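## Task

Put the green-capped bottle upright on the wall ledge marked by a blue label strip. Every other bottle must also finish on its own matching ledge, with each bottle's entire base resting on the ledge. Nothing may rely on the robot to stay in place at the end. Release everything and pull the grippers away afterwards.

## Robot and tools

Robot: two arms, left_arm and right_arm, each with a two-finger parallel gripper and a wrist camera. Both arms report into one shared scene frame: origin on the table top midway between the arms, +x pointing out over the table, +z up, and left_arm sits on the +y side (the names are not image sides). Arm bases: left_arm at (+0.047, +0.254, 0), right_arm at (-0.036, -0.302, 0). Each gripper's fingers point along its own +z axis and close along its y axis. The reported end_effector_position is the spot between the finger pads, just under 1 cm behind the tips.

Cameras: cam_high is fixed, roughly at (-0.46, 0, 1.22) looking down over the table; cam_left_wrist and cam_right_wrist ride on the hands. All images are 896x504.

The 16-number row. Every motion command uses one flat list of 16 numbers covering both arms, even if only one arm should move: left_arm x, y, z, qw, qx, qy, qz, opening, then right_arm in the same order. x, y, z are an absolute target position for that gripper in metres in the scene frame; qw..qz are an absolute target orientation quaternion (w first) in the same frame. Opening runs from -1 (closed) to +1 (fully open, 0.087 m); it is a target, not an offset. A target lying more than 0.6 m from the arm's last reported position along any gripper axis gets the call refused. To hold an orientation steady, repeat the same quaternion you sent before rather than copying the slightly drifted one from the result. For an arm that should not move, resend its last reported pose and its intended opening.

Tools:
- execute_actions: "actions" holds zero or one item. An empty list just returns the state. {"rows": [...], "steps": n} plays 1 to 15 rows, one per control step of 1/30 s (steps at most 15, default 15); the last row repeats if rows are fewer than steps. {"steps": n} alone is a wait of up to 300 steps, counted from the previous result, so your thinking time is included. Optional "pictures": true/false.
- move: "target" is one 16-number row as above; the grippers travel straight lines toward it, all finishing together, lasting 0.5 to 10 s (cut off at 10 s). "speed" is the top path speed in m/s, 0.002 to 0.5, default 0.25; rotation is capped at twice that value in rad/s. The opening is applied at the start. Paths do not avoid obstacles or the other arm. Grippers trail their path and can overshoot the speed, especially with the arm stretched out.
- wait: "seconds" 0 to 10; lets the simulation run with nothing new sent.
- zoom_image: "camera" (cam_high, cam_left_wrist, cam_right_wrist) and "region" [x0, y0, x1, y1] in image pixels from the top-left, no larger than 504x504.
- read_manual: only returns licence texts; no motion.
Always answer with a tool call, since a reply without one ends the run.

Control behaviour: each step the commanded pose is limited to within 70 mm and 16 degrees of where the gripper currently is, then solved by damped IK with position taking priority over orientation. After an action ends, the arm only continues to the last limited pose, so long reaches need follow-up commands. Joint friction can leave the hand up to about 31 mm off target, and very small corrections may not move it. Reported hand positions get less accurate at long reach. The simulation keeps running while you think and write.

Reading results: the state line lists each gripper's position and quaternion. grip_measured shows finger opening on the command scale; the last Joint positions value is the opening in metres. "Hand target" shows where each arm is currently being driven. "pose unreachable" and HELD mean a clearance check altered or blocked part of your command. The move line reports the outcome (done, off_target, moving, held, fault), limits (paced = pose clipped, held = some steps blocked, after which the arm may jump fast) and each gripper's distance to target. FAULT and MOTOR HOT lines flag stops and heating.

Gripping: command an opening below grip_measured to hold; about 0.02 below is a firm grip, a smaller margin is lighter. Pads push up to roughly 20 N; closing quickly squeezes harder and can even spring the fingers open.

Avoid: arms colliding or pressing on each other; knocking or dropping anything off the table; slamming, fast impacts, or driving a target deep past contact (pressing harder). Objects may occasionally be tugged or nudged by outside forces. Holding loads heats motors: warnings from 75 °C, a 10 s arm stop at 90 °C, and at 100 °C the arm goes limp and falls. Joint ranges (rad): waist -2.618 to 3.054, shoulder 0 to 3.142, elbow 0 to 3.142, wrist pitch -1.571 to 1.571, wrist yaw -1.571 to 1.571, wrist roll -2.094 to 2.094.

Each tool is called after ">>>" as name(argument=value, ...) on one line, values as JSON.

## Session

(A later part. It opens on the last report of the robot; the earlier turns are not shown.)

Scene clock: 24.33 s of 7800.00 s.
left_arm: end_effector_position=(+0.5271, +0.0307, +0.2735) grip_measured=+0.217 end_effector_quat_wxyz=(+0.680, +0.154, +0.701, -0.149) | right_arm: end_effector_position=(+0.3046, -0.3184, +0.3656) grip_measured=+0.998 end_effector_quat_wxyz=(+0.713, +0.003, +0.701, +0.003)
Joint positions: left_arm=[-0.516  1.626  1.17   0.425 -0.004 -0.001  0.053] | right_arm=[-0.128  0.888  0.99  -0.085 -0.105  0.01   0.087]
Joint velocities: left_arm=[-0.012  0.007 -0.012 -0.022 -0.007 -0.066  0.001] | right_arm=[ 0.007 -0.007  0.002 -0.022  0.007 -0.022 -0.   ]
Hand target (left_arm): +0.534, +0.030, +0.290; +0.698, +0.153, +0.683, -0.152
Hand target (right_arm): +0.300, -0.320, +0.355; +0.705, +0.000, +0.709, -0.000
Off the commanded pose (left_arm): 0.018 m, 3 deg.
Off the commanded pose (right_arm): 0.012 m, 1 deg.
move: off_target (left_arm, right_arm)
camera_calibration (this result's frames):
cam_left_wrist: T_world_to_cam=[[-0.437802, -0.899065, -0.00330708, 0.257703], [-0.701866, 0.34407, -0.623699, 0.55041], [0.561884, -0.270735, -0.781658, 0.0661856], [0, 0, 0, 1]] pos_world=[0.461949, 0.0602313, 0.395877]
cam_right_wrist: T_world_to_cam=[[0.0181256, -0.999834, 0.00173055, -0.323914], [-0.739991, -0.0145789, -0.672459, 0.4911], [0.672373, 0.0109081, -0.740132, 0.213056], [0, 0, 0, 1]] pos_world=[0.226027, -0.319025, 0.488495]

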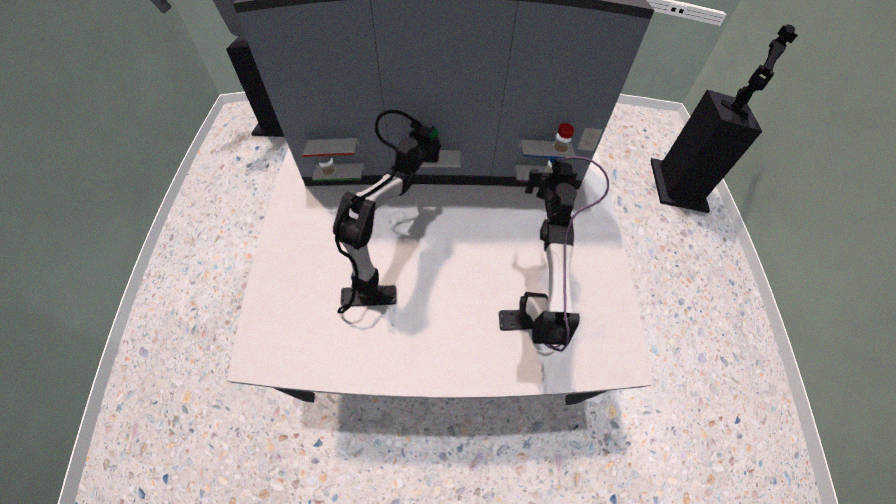

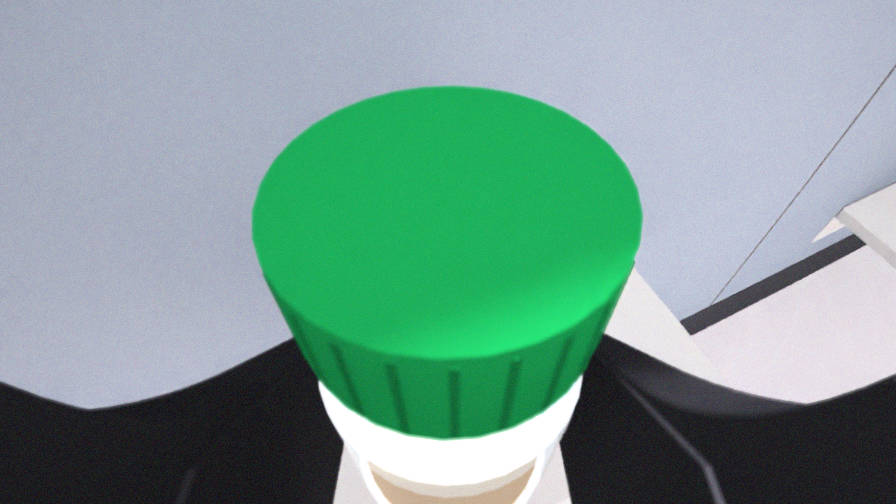

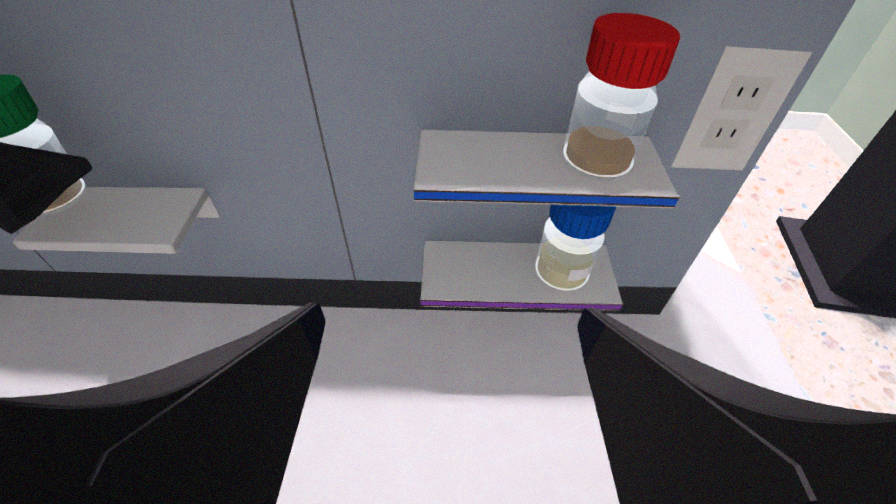

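>>> move(target=[0.535,0.0,0.275,0.70,0.153,0.685,-0.153,0.1,0.30,-0.32,0.355,0.705,0,0.709,0,1], speed=0.04)

>>> move(target=[0.535,0.0,0.235,0.695,0.153,0.69,-0.153,0.1,0.30,-0.32,0.355,0.705,0,0.709,0,1], speed=0.03)

Scene clock: 26.67 s of 7800.00 s.
left_arm: end_effector_position=(+0.5272, +0.0049, +0.2546) grip_measured=+0.217 end_effector_quat_wxyz=(+0.675, +0.159, +0.704, -0.151) | right_arm: end_effector_position=(+0.3046, -0.3184, +0.3656) grip_measured=+0.998 end_effector_quat_wxyz=(+0.713, +0.003, +0.701, +0.003)
Joint positions: left_arm=[-0.575  1.687  1.17   0.475 -0.053 -0.001  0.053] | right_arm=[-0.128  0.888  0.99  -0.085 -0.105  0.01   0.087]
Joint velocities: left_arm=[-0.017 -0.007 -0.002  0.081 -0.022 -0.007  0.001] | right_arm=[-0.012  0.002 -0.002  0.022  0.037 -0.022 -0.001]
Hand target (left_arm): +0.533, +0.001, +0.275; +0.698, +0.153, +0.683, -0.153
Hand target (right_arm): +0.300, -0.320, +0.355; +0.705, +0.000, +0.709, -0.000
Off the commanded pose (left_arm): 0.022 m, 4 deg.
Off the commanded pose (right_arm): 0.012 m, 1 deg.
move: off_target (left_arm, right_arm)
camera_calibration (this result's frames):
cam_left_wrist: T_world_to_cam=[[-0.447447, -0.894296, -0.00515752, 0.240045], [-0.703746, 0.355655, -0.615021, 0.546294], [0.551845, -0.27156, -0.788494, 0.0513636], [0, 0, 0, 1]] pos_world=[0.463515, 0.0343274, 0.37772]
cam_right_wrist: T_world_to_cam=[[0.0181256, -0.999834, 0.00173055, -0.323914], [-0.739991, -0.0145789, -0.672459, 0.4911], [0.672373, 0.0109081, -0.740132, 0.213056], [0, 0, 0, 1]] pos_world=[0.226027, -0.319025, 0.488495]

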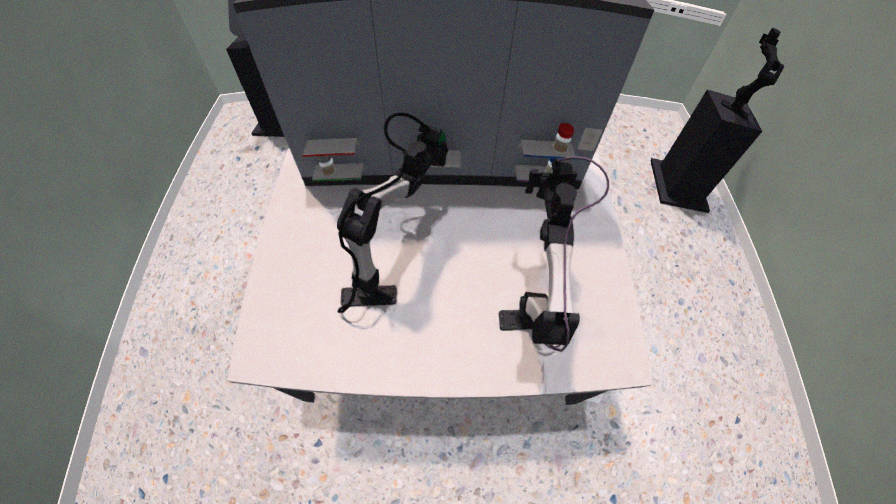

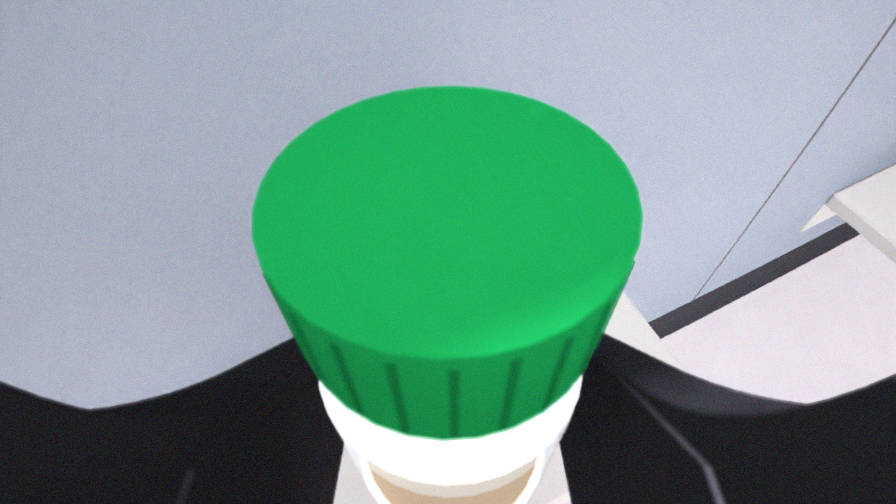

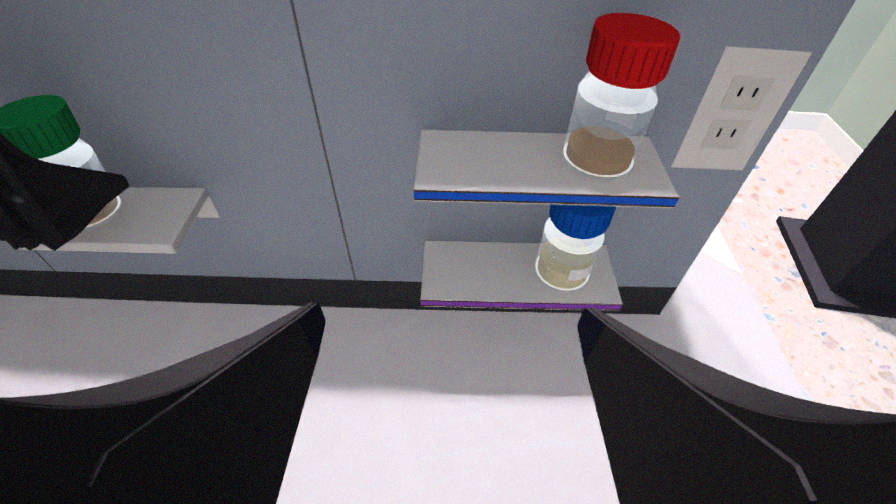

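Scene clock: 27.77 s of 7800.00 s.
left_arm: end_effector_position=(+0.5348, +0.0011, +0.2466) grip_measured=+0.217 end_effector_quat_wxyz=(+0.694, +0.153, +0.686, -0.156) | right_arm: end_effector_position=(+0.3046, -0.3184, +0.3656) grip_measured=+0.998 end_effector_quat_wxyz=(+0.713, +0.003, +0.701, +0.003)
Joint positions: left_arm=[-0.575  1.735  1.135  0.613 -0.054 -0.001  0.053] | right_arm=[-0.128  0.888  0.99  -0.085 -0.105  0.01   0.087]
Joint velocities: left_arm=[ 0.002  0.032  0.017 -0.007 -0.007 -0.051  0.   ] | right_arm=[ 0.022 -0.002 -0.002 -0.037 -0.007  0.022 -0.   ]
Hand target (left_arm): +0.535, +0.000, +0.235; +0.692, +0.153, +0.688, -0.153
Hand target (right_arm): +0.300, -0.320, +0.355; +0.705, +0.000, +0.709, -0.000
Off the commanded pose (left_arm): 0.012 m, 1 deg.
Off the commanded pose (right_arm): 0.012 m, 1 deg.
move: off_target (left_arm, right_arm)
camera_calibration (this result's frames):
cam_left_wrist: T_world_to_cam=[[-0.445874, -0.895089, -0.00341558, 0.238737], [-0.67351, 0.338007, -0.65737, 0.542332], [0.589559, -0.290804, -0.75356, 0.0110568], [0, 0, 0, 1]] pos_world=[0.465194, 0.0335942, 0.36566]
cam_right_wrist: T_world_to_cam=[[0.0181256, -0.999834, 0.00173055, -0.323914], [-0.739991, -0.0145789, -0.672459, 0.4911], [0.672373, 0.0109081, -0.740132, 0.213056], [0, 0, 0, 1]] pos_world=[0.226027, -0.319025, 0.488495]

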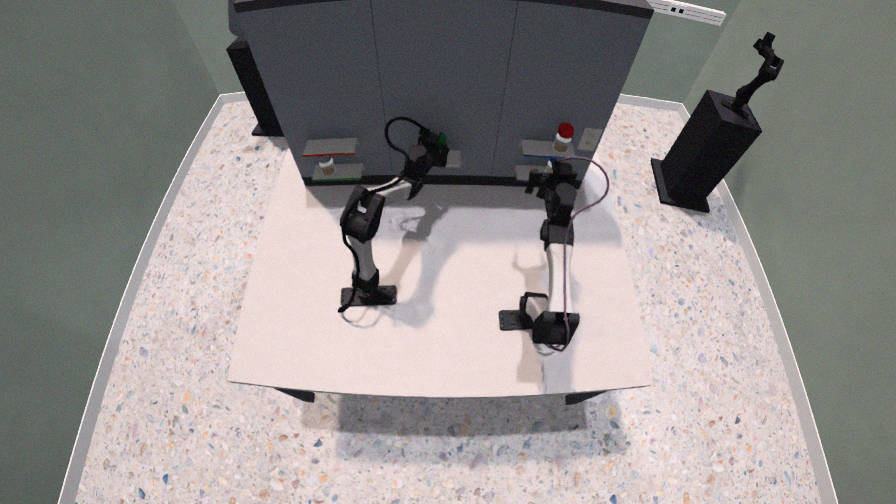

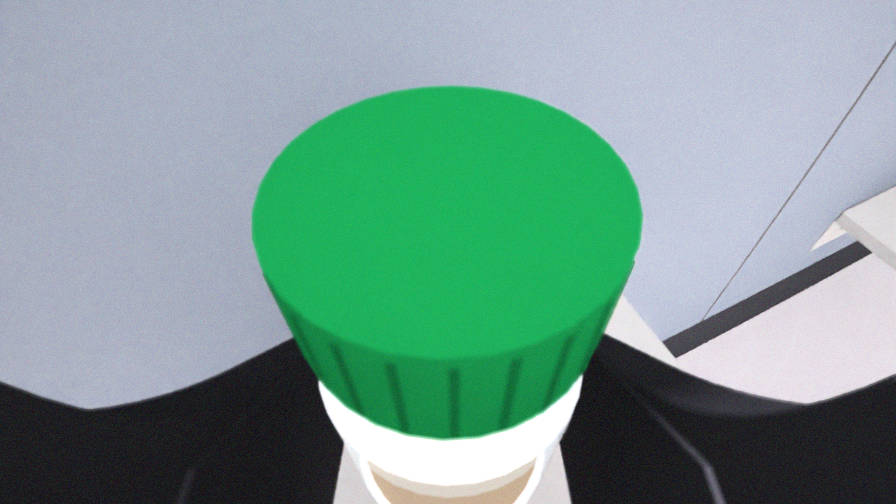

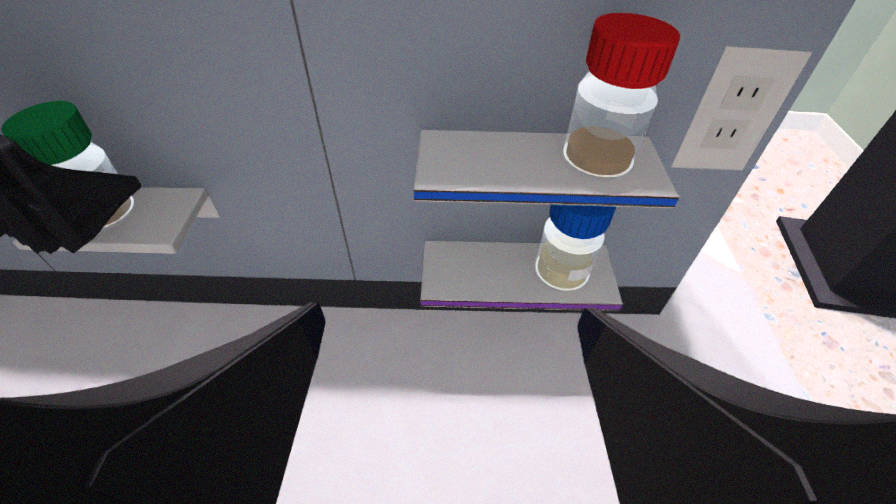

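Seated. Release and withdraw along heading.

>>> move(target=[0.535,0.001,0.25,0.695,0.153,0.686,-0.155,1,0.30,-0.32,0.355,0.705,0,0.709,0,1], speed=0.03)

>>> move(target=[0.42,0.055,0.27,0.695,0.153,0.686,-0.155,1,0.30,-0.32,0.355,0.705,0,0.709,0,1], speed=0.1)

>>> move(target=[0.33,0.30,0.36,0.707,0,0.707,0,1,0.38,-0.11,0.27,0.683,-0.183,0.683,0.183,1])

Scene clock: 30.23 s of 7800.00 s.
left_arm: end_effector_position=(+0.5279, -0.0106, +0.2468) grip_measured=+0.989 end_effector_quat_wxyz=(+0.690, +0.165, +0.684, -0.172) | right_arm: end_effector_position=(+0.3046, -0.3184, +0.3656) grip_measured=+0.998 end_effector_quat_wxyz=(+0.713, +0.003, +0.701, +0.003)
Joint positions: left_arm=[-0.592  1.732  1.134  0.608 -0.032 -0.008  0.087] | right_arm=[-0.128  0.888  0.99  -0.085 -0.105  0.01   0.087]
Joint velocities: left_arm=[-0.002 -0.002  0.007  0.081 -0.007 -0.081 -0.   ] | right_arm=[-0.007 -0.002  0.037  0.022  0.022 -0.037  0.   ]
Hand target (left_arm): +0.535, +0.001, +0.250; +0.695, +0.153, +0.686, -0.155
Hand target (right_arm): +0.300, -0.320, +0.355; +0.705, +0.000, +0.709, -0.000
Off the commanded pose (left_arm): 0.014 m, 2 deg.
Off the commanded pose (right_arm): 0.012 m, 1 deg.
move: off_target (left_arm, right_arm)
camera_calibration (this result's frames):
cam_left_wrist: T_world_to_cam=[[-0.480762, -0.876844, 0.00352777, 0.242061], [-0.663101, 0.360931, -0.655764, 0.536155], [0.573729, -0.317605, -0.754958, 0.0202524], [0, 0, 0, 1]] pos_world=[0.460279, 0.0251675, 0.366027]
cam_right_wrist: T_world_to_cam=[[0.0181256, -0.999834, 0.00173055, -0.323914], [-0.739991, -0.0145789, -0.672459, 0.4911], [0.672373, 0.0109081, -0.740132, 0.213056], [0, 0, 0, 1]] pos_world=[0.226027, -0.319025, 0.488495]

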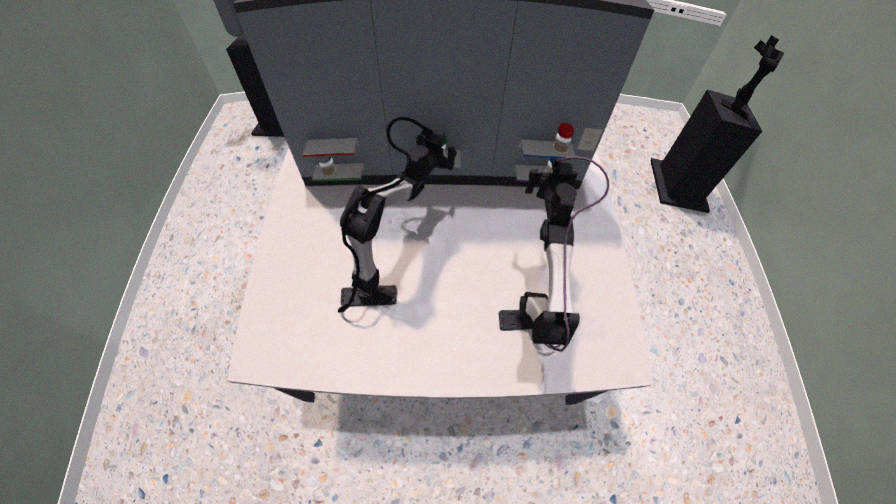

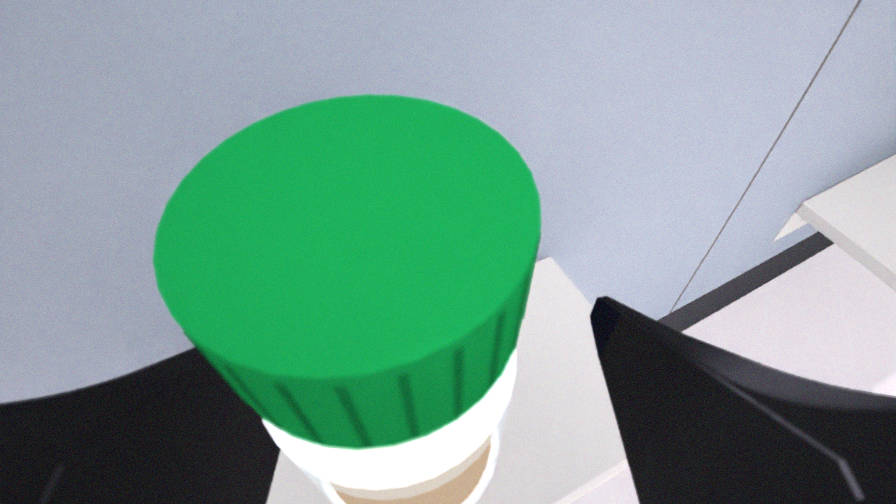

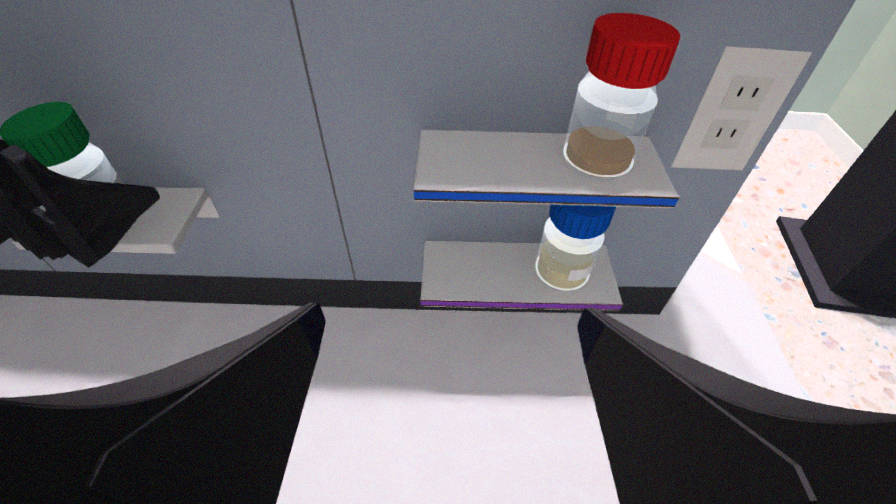

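Scene clock: 32.10 s of 7800.00 s.
left_arm: end_effector_position=(+0.4262, +0.0546, +0.2831) grip_measured=+0.989 end_effector_quat_wxyz=(+0.706, +0.148, +0.674, -0.161) | right_arm: end_effector_position=(+0.3046, -0.3184, +0.3656) grip_measured=+0.998 end_effector_quat_wxyz=(+0.713, +0.003, +0.701, +0.003)
Joint positions: left_arm=[-0.594  1.221  0.787  0.482 -0.074 -0.005  0.087] | right_arm=[-0.128  0.888  0.99  -0.085 -0.105  0.01   0.087]
Joint velocities: left_arm=[-0.017 -0.002  0.007  0.007 -0.022 -0.007 -0.   ] | right_arm=[ 0.002  0.007  0.017  0.066 -0.022  0.007 -0.   ]
Hand target (left_arm): +0.420, +0.055, +0.270; +0.695, +0.153, +0.686, -0.155
Hand target (right_arm): +0.300, -0.320, +0.355; +0.705, +0.000, +0.709, -0.000
Off the commanded pose (left_arm): 0.015 m, 2 deg.
Off the commanded pose (right_arm): 0.012 m, 1 deg.
move: off_target (left_arm, right_arm)
camera_calibration (this result's frames):
cam_left_wrist: T_world_to_cam=[[-0.444618, -0.895715, 0.00287894, 0.236034], [-0.654763, 0.322817, -0.683429, 0.475422], [0.611229, -0.30575, -0.730011, 0.10307], [0, 0, 0, 1]] pos_world=[0.353235, 0.0894589, 0.39948]
cam_right_wrist: T_world_to_cam=[[0.0181256, -0.999834, 0.00173055, -0.323914], [-0.739991, -0.0145789, -0.672459, 0.4911], [0.672373, 0.0109081, -0.740132, 0.213056], [0, 0, 0, 1]] pos_world=[0.226027, -0.319025, 0.488495]

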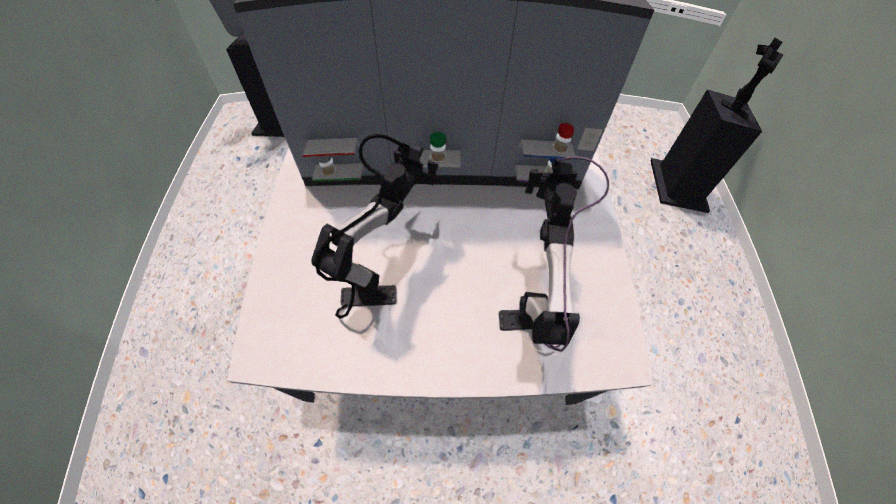

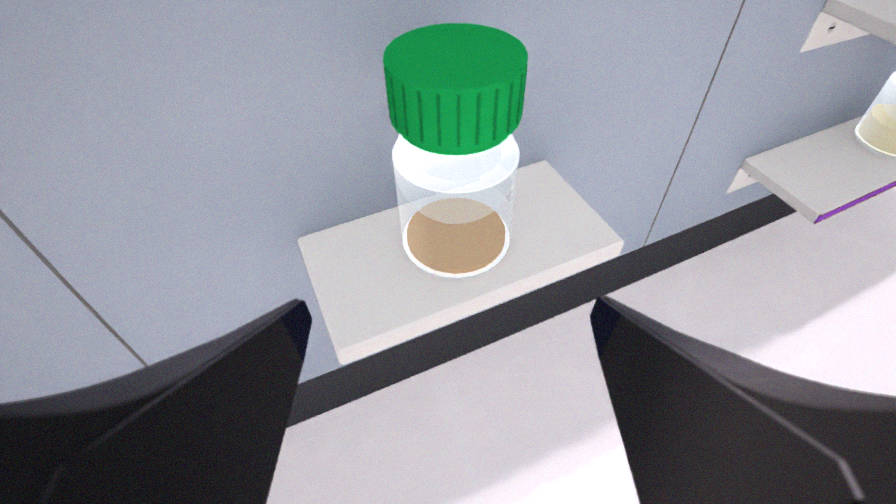

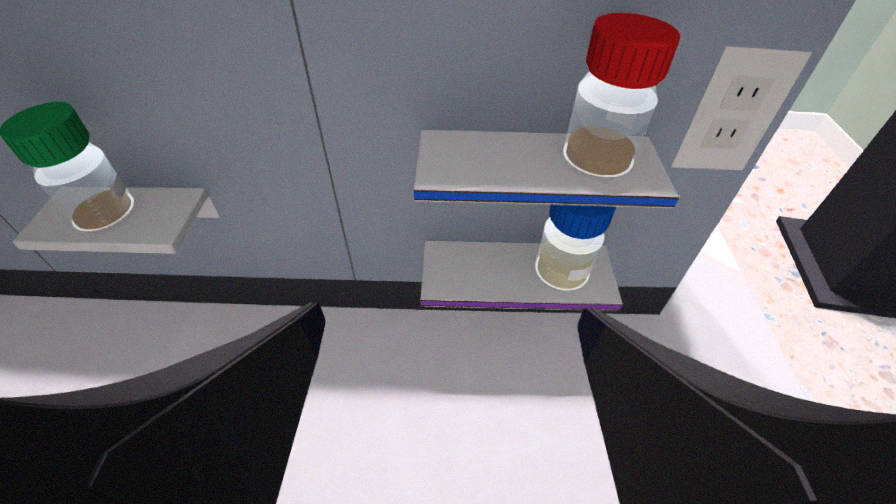

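Scene clock: 33.97 s of 7800.00 s.
left_arm: end_effector_position=(+0.3340, +0.3005, +0.3538) grip_measured=+0.989 end_effector_quat_wxyz=(+0.708, -0.003, +0.707, +0.001) | right_arm: end_effector_position=(+0.3766, -0.1152, +0.2635) grip_measured=+0.998 end_effector_quat_wxyz=(+0.673, -0.175, +0.696, +0.179)
Joint positions: left_arm=[ 0.312  0.707  0.919 -0.21   0.387 -0.003  0.087] | right_arm=[ 0.349  1.341  0.869  0.441 -0.134  0.008  0.087]
Joint velocities: left_arm=[ 0.012 -0.007  0.007 -0.037 -0.037  0.007 -0.001] | right_arm=[-0.022 -0.002  0.002 -0.037  0.037 -0.007  0.   ]
Hand target (left_arm): +0.331, +0.300, +0.360; +0.709, +0.002, +0.706, +0.002
Hand target (right_arm): +0.378, -0.110, +0.269; +0.680, -0.184, +0.686, +0.182
Off the commanded pose (left_arm): 0.007 m, 0 deg.
Off the commanded pose (right_arm): 0.009 m, 2 deg.
move: done
camera_calibration (this result's frames):
cam_left_wrist: T_world_to_cam=[[-0.0158687, -0.999871, -0.00251664, 0.305105], [-0.760718, 0.0137065, -0.648937, 0.500043], [0.648888, -0.00838337, -0.760838, 0.195157], [0, 0, 0, 1]] pos_world=[0.258598, 0.299848, 0.473747]
cam_right_wrist: T_world_to_cam=[[0.500303, -0.865845, -0.00308635, -0.28666], [-0.668606, -0.384064, -0.636758, 0.399772], [0.550149, 0.320635, -0.771057, 0.176751], [0, 0, 0, 1]] pos_world=[0.313467, -0.151337, 0.389958]

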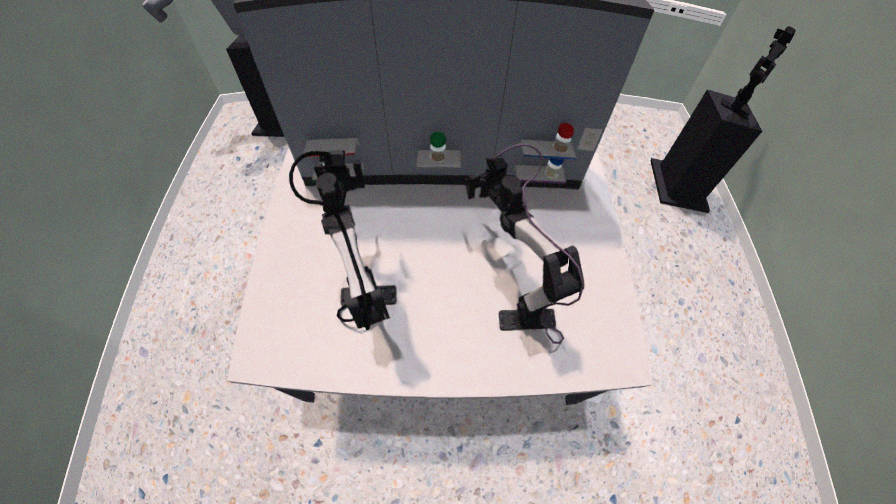

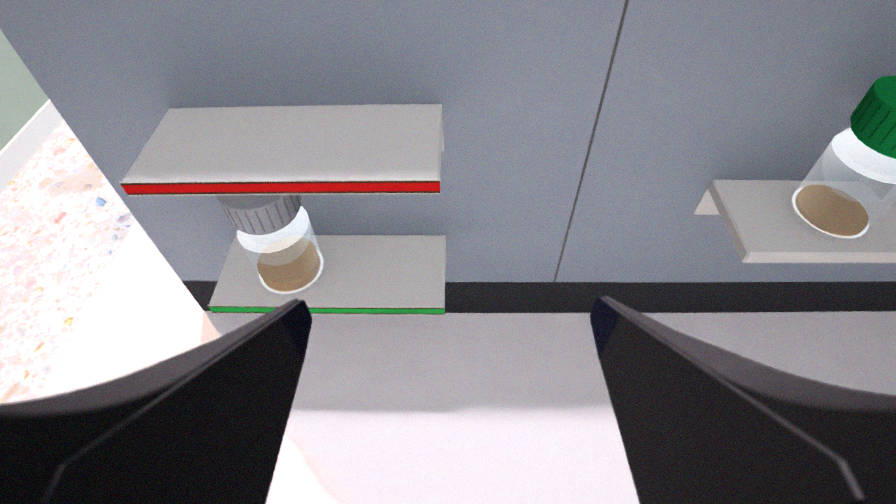

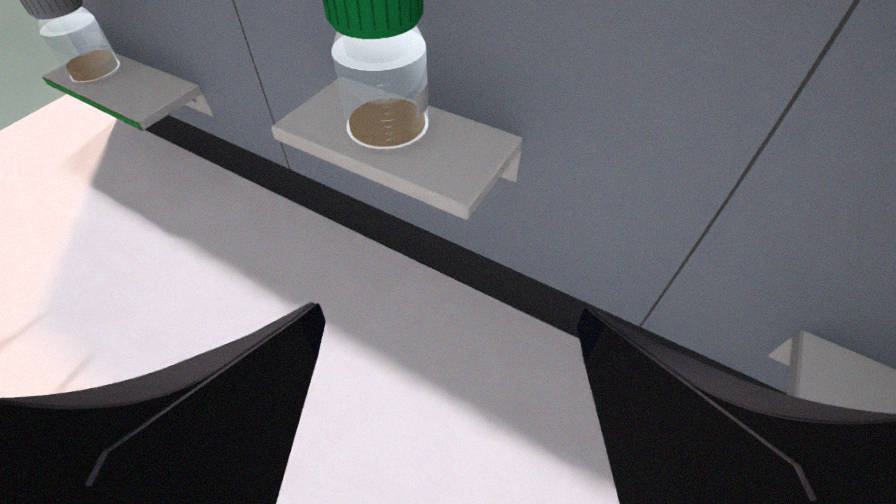

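>>> move(target=[0.45,-0.016,0.26,0.69,-0.183,0.676,0.183,1,0.33,0.30,0.36,0.707,0,0.707,0,1], speed=0.01)

Scene clock: 45.90 s of 7800.00 s.
left_arm: end_effector_position=(+0.3534, +0.2296, +0.3527) grip_measured=+0.989 end_effector_quat_wxyz=(+0.725, -0.051, +0.686, +0.033) | right_arm: end_effector_position=(+0.3648, -0.0230, +0.2885) grip_measured=+0.998 end_effector_quat_wxyz=(+0.691, -0.135, +0.696, +0.139)
Joint positions: left_arm=[-0.407  0.748  0.86  -0.052 -0.446 -0.002  0.087] | right_arm=[0.703 1.482 1.063 0.413 0.336 0.008 0.087]
Joint velocities: left_arm=[-0.022  0.007 -0.007  0.007  0.007 -0.051  0.   ] | right_arm=[-0.002 -0.017  0.002 -0.125  0.007 -0.066 -0.001]
Hand target (left_arm): +0.360, +0.227, +0.332; +0.708, -0.046, +0.704, +0.041
Hand target (right_arm): +0.366, -0.018, +0.286; +0.686, -0.136, +0.701, +0.137
Off the commanded pose (left_arm): 0.280 m, 23 deg.
Off the commanded pose (right_arm): 0.333 m, 22 deg.
move: off_target (left_arm, right_arm; path cut at 10 s)
camera_calibration (this result's frames):
cam_left_wrist: T_world_to_cam=[[0.0970658, -0.995019, 0.0226876, 0.184618], [-0.719862, -0.0859288, -0.688777, 0.537463], [0.687296, 0.0505248, -0.724618, 0.141288], [0, 0, 0, 1]] pos_world=[0.271873, 0.222744, 0.468384]
cam_right_wrist: T_world_to_cam=[[0.396791, -0.917903, 0.00340194, -0.166161], [-0.692429, -0.301752, -0.655354, 0.45916], [0.602578, 0.257683, -0.755314, 0.147836], [0, 0, 0, 1]] pos_world=[0.294783, -0.0520623, 0.41314]

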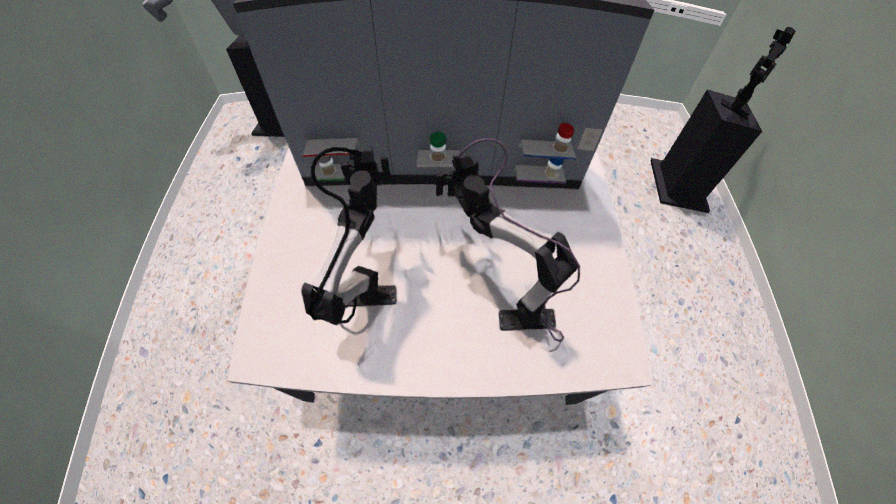

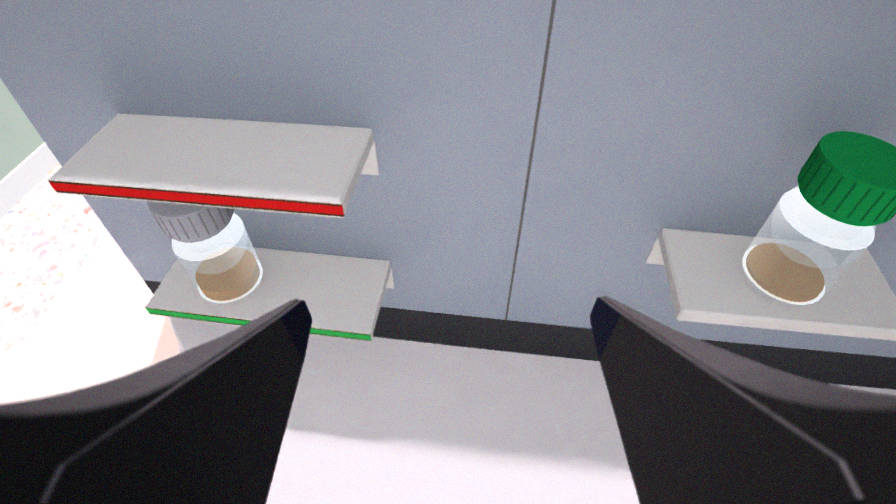

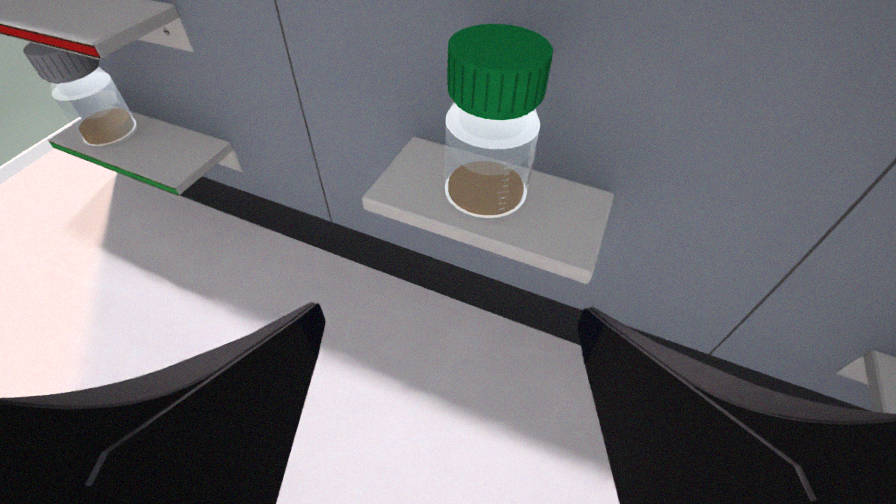

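>>> move(target=[0.33,0.30,0.36,0.707,0,0.707,0,1,0.45,-0.03,0.275,0.69,-0.183,0.676,0.183,1], speed=0.15)

Scene clock: 48.20 s of 7800.00 s.
left_arm: end_effector_position=(+0.3299, +0.2992, +0.3580) grip_measured=+0.989 end_effector_quat_wxyz=(+0.710, -0.001, +0.704, +0.003) | right_arm: end_effector_position=(+0.4438, -0.0326, +0.2670) grip_measured=+0.998 end_effector_quat_wxyz=(+0.679, -0.180, +0.687, +0.182)
Joint positions: left_arm=[ 0.314  0.694  0.927 -0.223  0.388 -0.001  0.087] | right_arm=[ 0.484  1.71   1.215  0.485 -0.012  0.006  0.087]
Joint velocities: left_arm=[ 0.012 -0.002 -0.007  0.051  0.007 -0.037 -0.001] | right_arm=[-0.002  0.022  0.007 -0.007 -0.007 -0.007 -0.001]
Hand target (left_arm): +0.330, +0.300, +0.360; +0.707, +0.002, +0.707, +0.002
Hand target (right_arm): +0.449, -0.031, +0.274; +0.689, -0.183, +0.677, +0.183
Off the commanded pose (left_arm): 0.002 m, 1 deg.
Off the commanded pose (right_arm): 0.010 m, 2 deg.
move: done
camera_calibration (this result's frames):
cam_left_wrist: T_world_to_cam=[[-0.0150561, -0.999857, -0.00776329, 0.305358], [-0.755685, 0.0164628, -0.654728, 0.499244], [0.654762, -0.00399102, -0.755825, 0.195967], [0, 0, 0, 1]] pos_world=[0.253557, 0.297877, 0.477356]
cam_right_wrist: T_world_to_cam=[[0.511217, -0.859443, 0.00388905, -0.255306], [-0.650413, -0.389831, -0.651916, 0.474487], [0.561801, 0.330741, -0.758281, 0.107801], [0, 0, 0, 1]] pos_world=[0.378567, -0.0701048, 0.392062]

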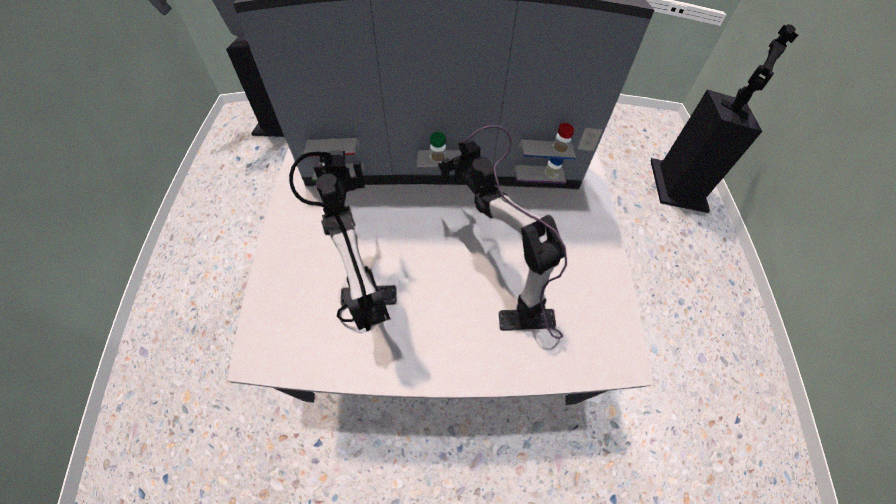

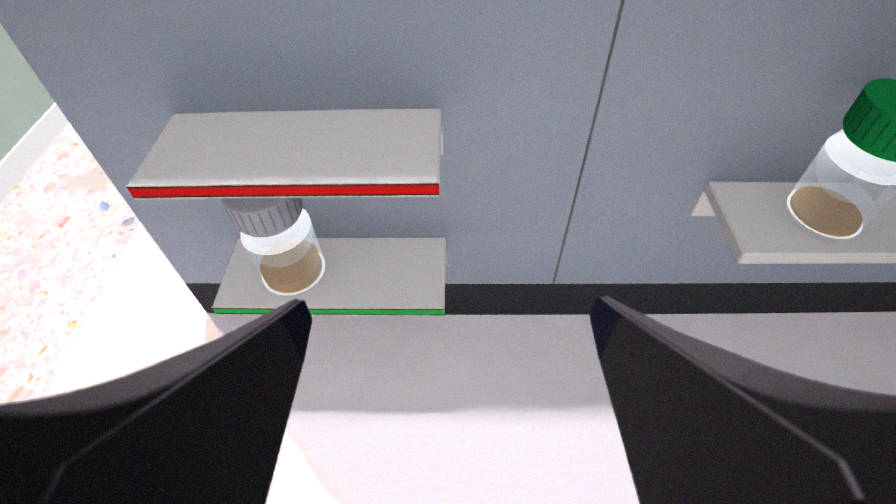

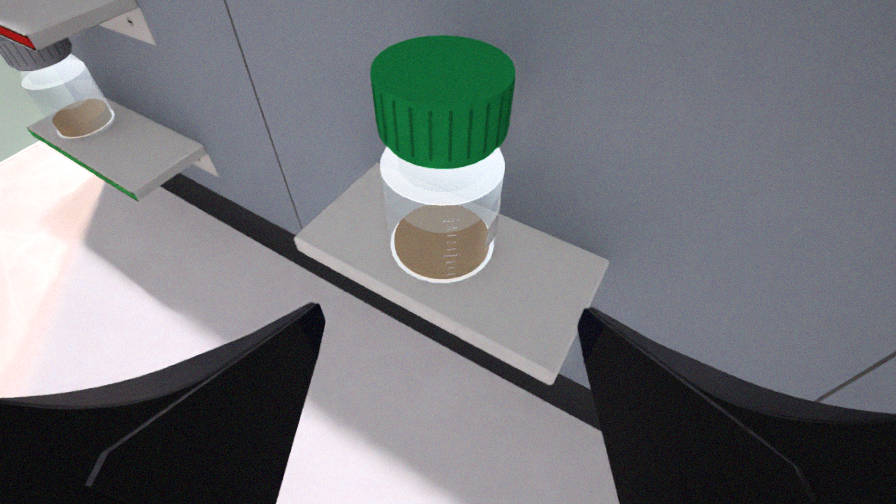

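>>> move(target=[0.33,0.30,0.36,0.707,0,0.707,0,1,0.54,0.025,0.27,0.69,-0.183,0.676,0.183,1], speed=0.06)

Scene clock: 50.97 s of 7800.00 s.
left_arm: end_effector_position=(+0.3297, +0.2992, +0.3579) grip_measured=+0.989 end_effector_quat_wxyz=(+0.710, +0.000, +0.704, +0.002) | right_arm: end_effector_position=(+0.5297, +0.0148, +0.2765) grip_measured=+0.998 end_effector_quat_wxyz=(+0.684, -0.174, +0.686, +0.178)
Joint positions: left_arm=[ 0.319  0.694  0.927 -0.223  0.397 -0.001  0.087] | right_arm=[0.489 2.075 1.731 0.344 0.009 0.006 0.087]
Joint velocities: left_arm=[ 0.007  0.017 -0.002 -0.051 -0.051 -0.022 -0.   ] | right_arm=[-0.007 -0.017  0.012 -0.037  0.11   0.022 -0.   ]
Hand target (left_arm): +0.330, +0.300, +0.360; +0.707, -0.000, +0.707, +0.000
Hand target (right_arm): +0.539, +0.024, +0.269; +0.690, -0.183, +0.676, +0.183
Off the commanded pose (left_arm): 0.002 m, 1 deg.
Off the commanded pose (right_arm): 0.016 m, 2 deg.
move: off_target (right_arm)
camera_calibration (this result's frames):
cam_left_wrist: T_world_to_cam=[[-0.0184913, -0.999799, -0.00768792, 0.306405], [-0.755876, 0.0190122, -0.654439, 0.498189], [0.654454, -0.00629031, -0.756076, 0.196938], [0, 0, 0, 1]] pos_world=[0.253348, 0.29811, 0.477289]
cam_right_wrist: T_world_to_cam=[[0.497348, -0.867541, 0.0041853, -0.251149], [-0.651057, -0.376421, -0.659114, 0.5572], [0.573384, 0.325084, -0.752031, 0.0432706], [0, 0, 0, 1]] pos_world=[0.462867, -0.0222069, 0.40085]

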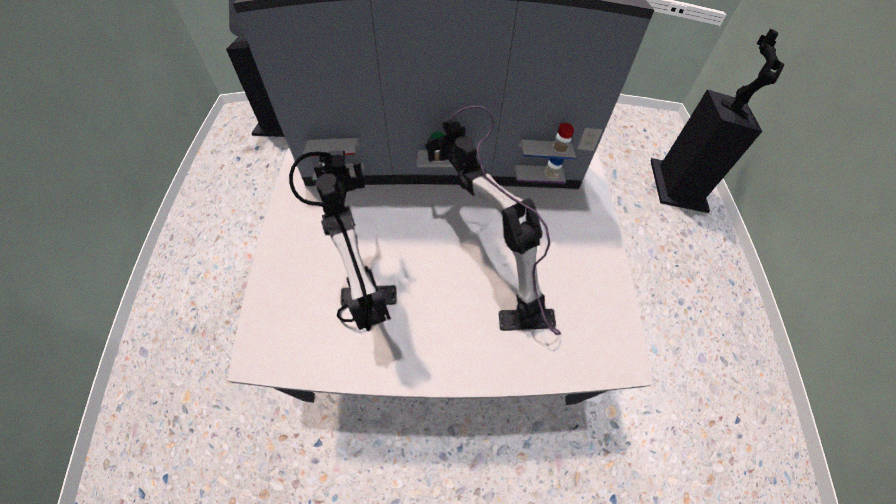

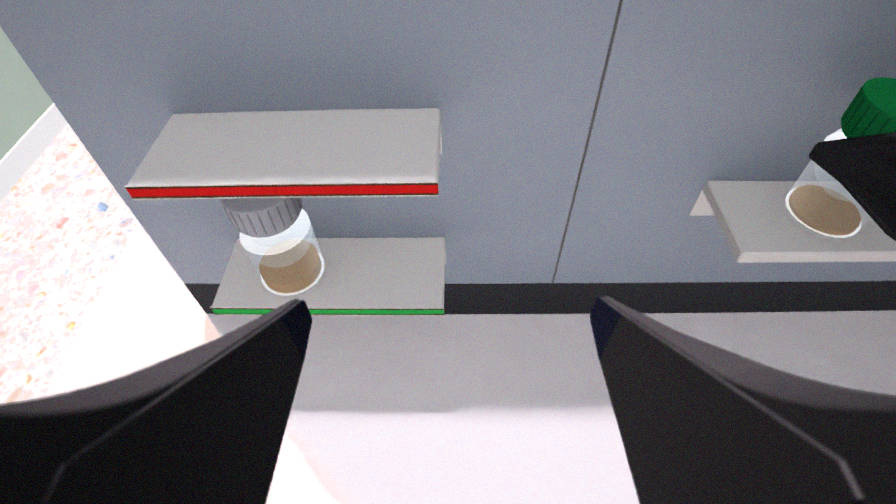

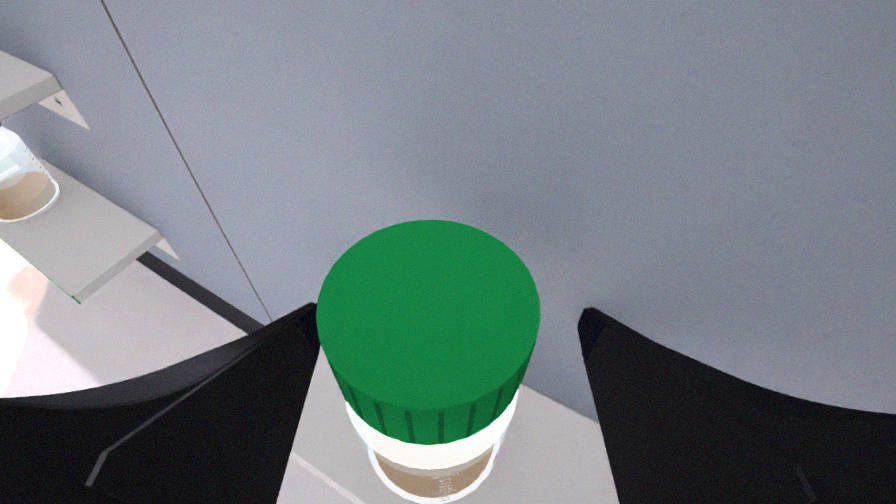

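Too high (at cap level); descend.

>>> move(target=[0.33,0.30,0.36,0.707,0,0.707,0,1,0.535,0.025,0.243,0.69,-0.183,0.676,0.183,1], speed=0.04)

Scene clock: 53.20 s of 7800.00 s.
left_arm: end_effector_position=(+0.3297, +0.2991, +0.3579) grip_measured=+0.989 end_effector_quat_wxyz=(+0.710, +0.000, +0.704, +0.002) | right_arm: end_effector_position=(+0.5293, +0.0147, +0.2756) grip_measured=+0.998 end_effector_quat_wxyz=(+0.702, -0.169, +0.667, +0.181)
Joint positions: left_arm=[ 0.319  0.694  0.927 -0.223  0.397 -0.001  0.087] | right_arm=[0.491 2.074 1.672 0.454 0.014 0.004 0.087]
Joint velocities: left_arm=[ 0.017  0.017 -0.007  0.051  0.007  0.022 -0.   ] | right_arm=[-0.007 -0.002 -0.007 -0.037 -0.037  0.051  0.   ]
Hand target (left_arm): +0.330, +0.300, +0.360; +0.707, -0.000, +0.707, +0.000
Hand target (right_arm): +0.532, +0.023, +0.243; +0.689, -0.183, +0.677, +0.183
Off the commanded pose (left_arm): 0.002 m, 1 deg.
Off the commanded pose (right_arm): 0.035 m, 2 deg.
move: off_target (right_arm)
camera_calibration (this result's frames):
cam_left_wrist: T_world_to_cam=[[-0.0188727, -0.999792, -0.00769124, 0.306463], [-0.75587, 0.0193027, -0.654437, 0.4981], [0.65445, -0.00653743, -0.756077, 0.197012], [0, 0, 0, 1]] pos_world=[0.253348, 0.298072, 0.477289]
cam_right_wrist: T_world_to_cam=[[0.494742, -0.869017, 0.00629608, -0.25015], [-0.620348, -0.358227, -0.697741, 0.550402], [0.608604, 0.341296, -0.716322, 0.0141267], [0, 0, 0, 1]] pos_world=[0.456603, -0.0250375, 0.395732]

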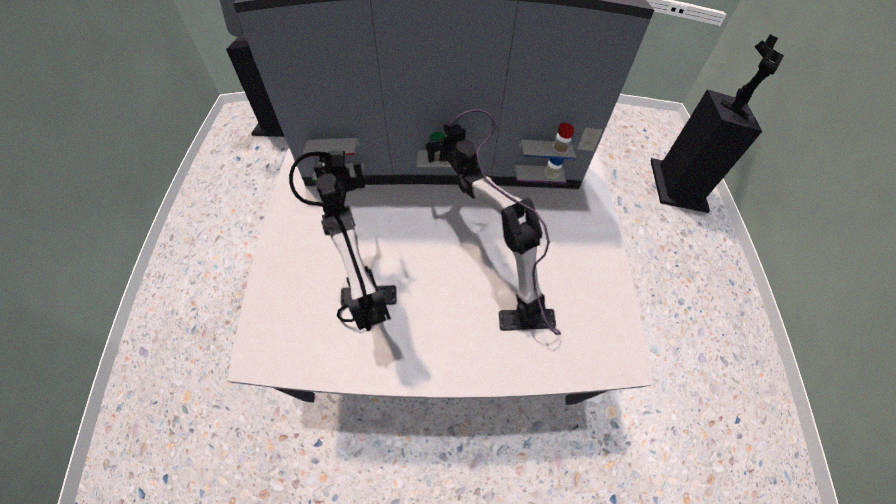

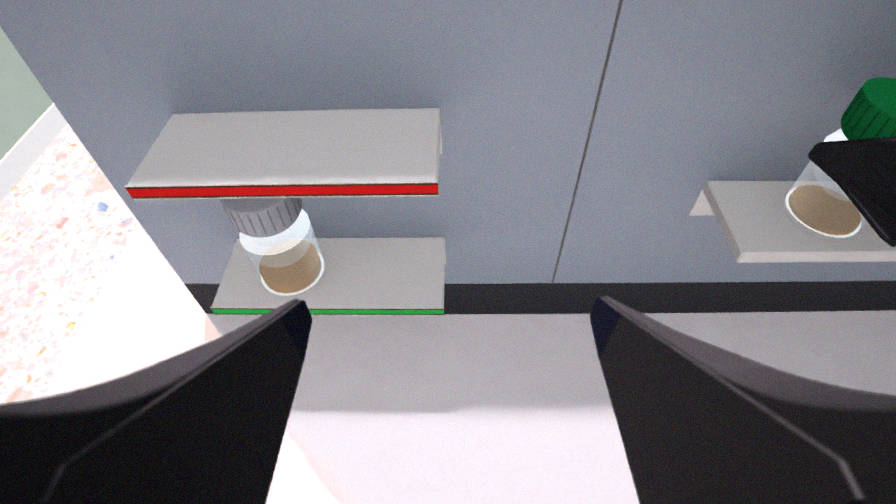

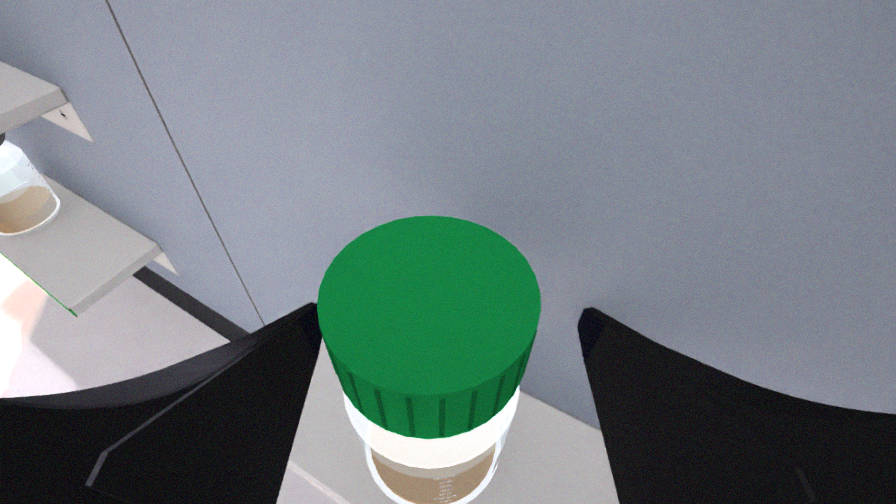

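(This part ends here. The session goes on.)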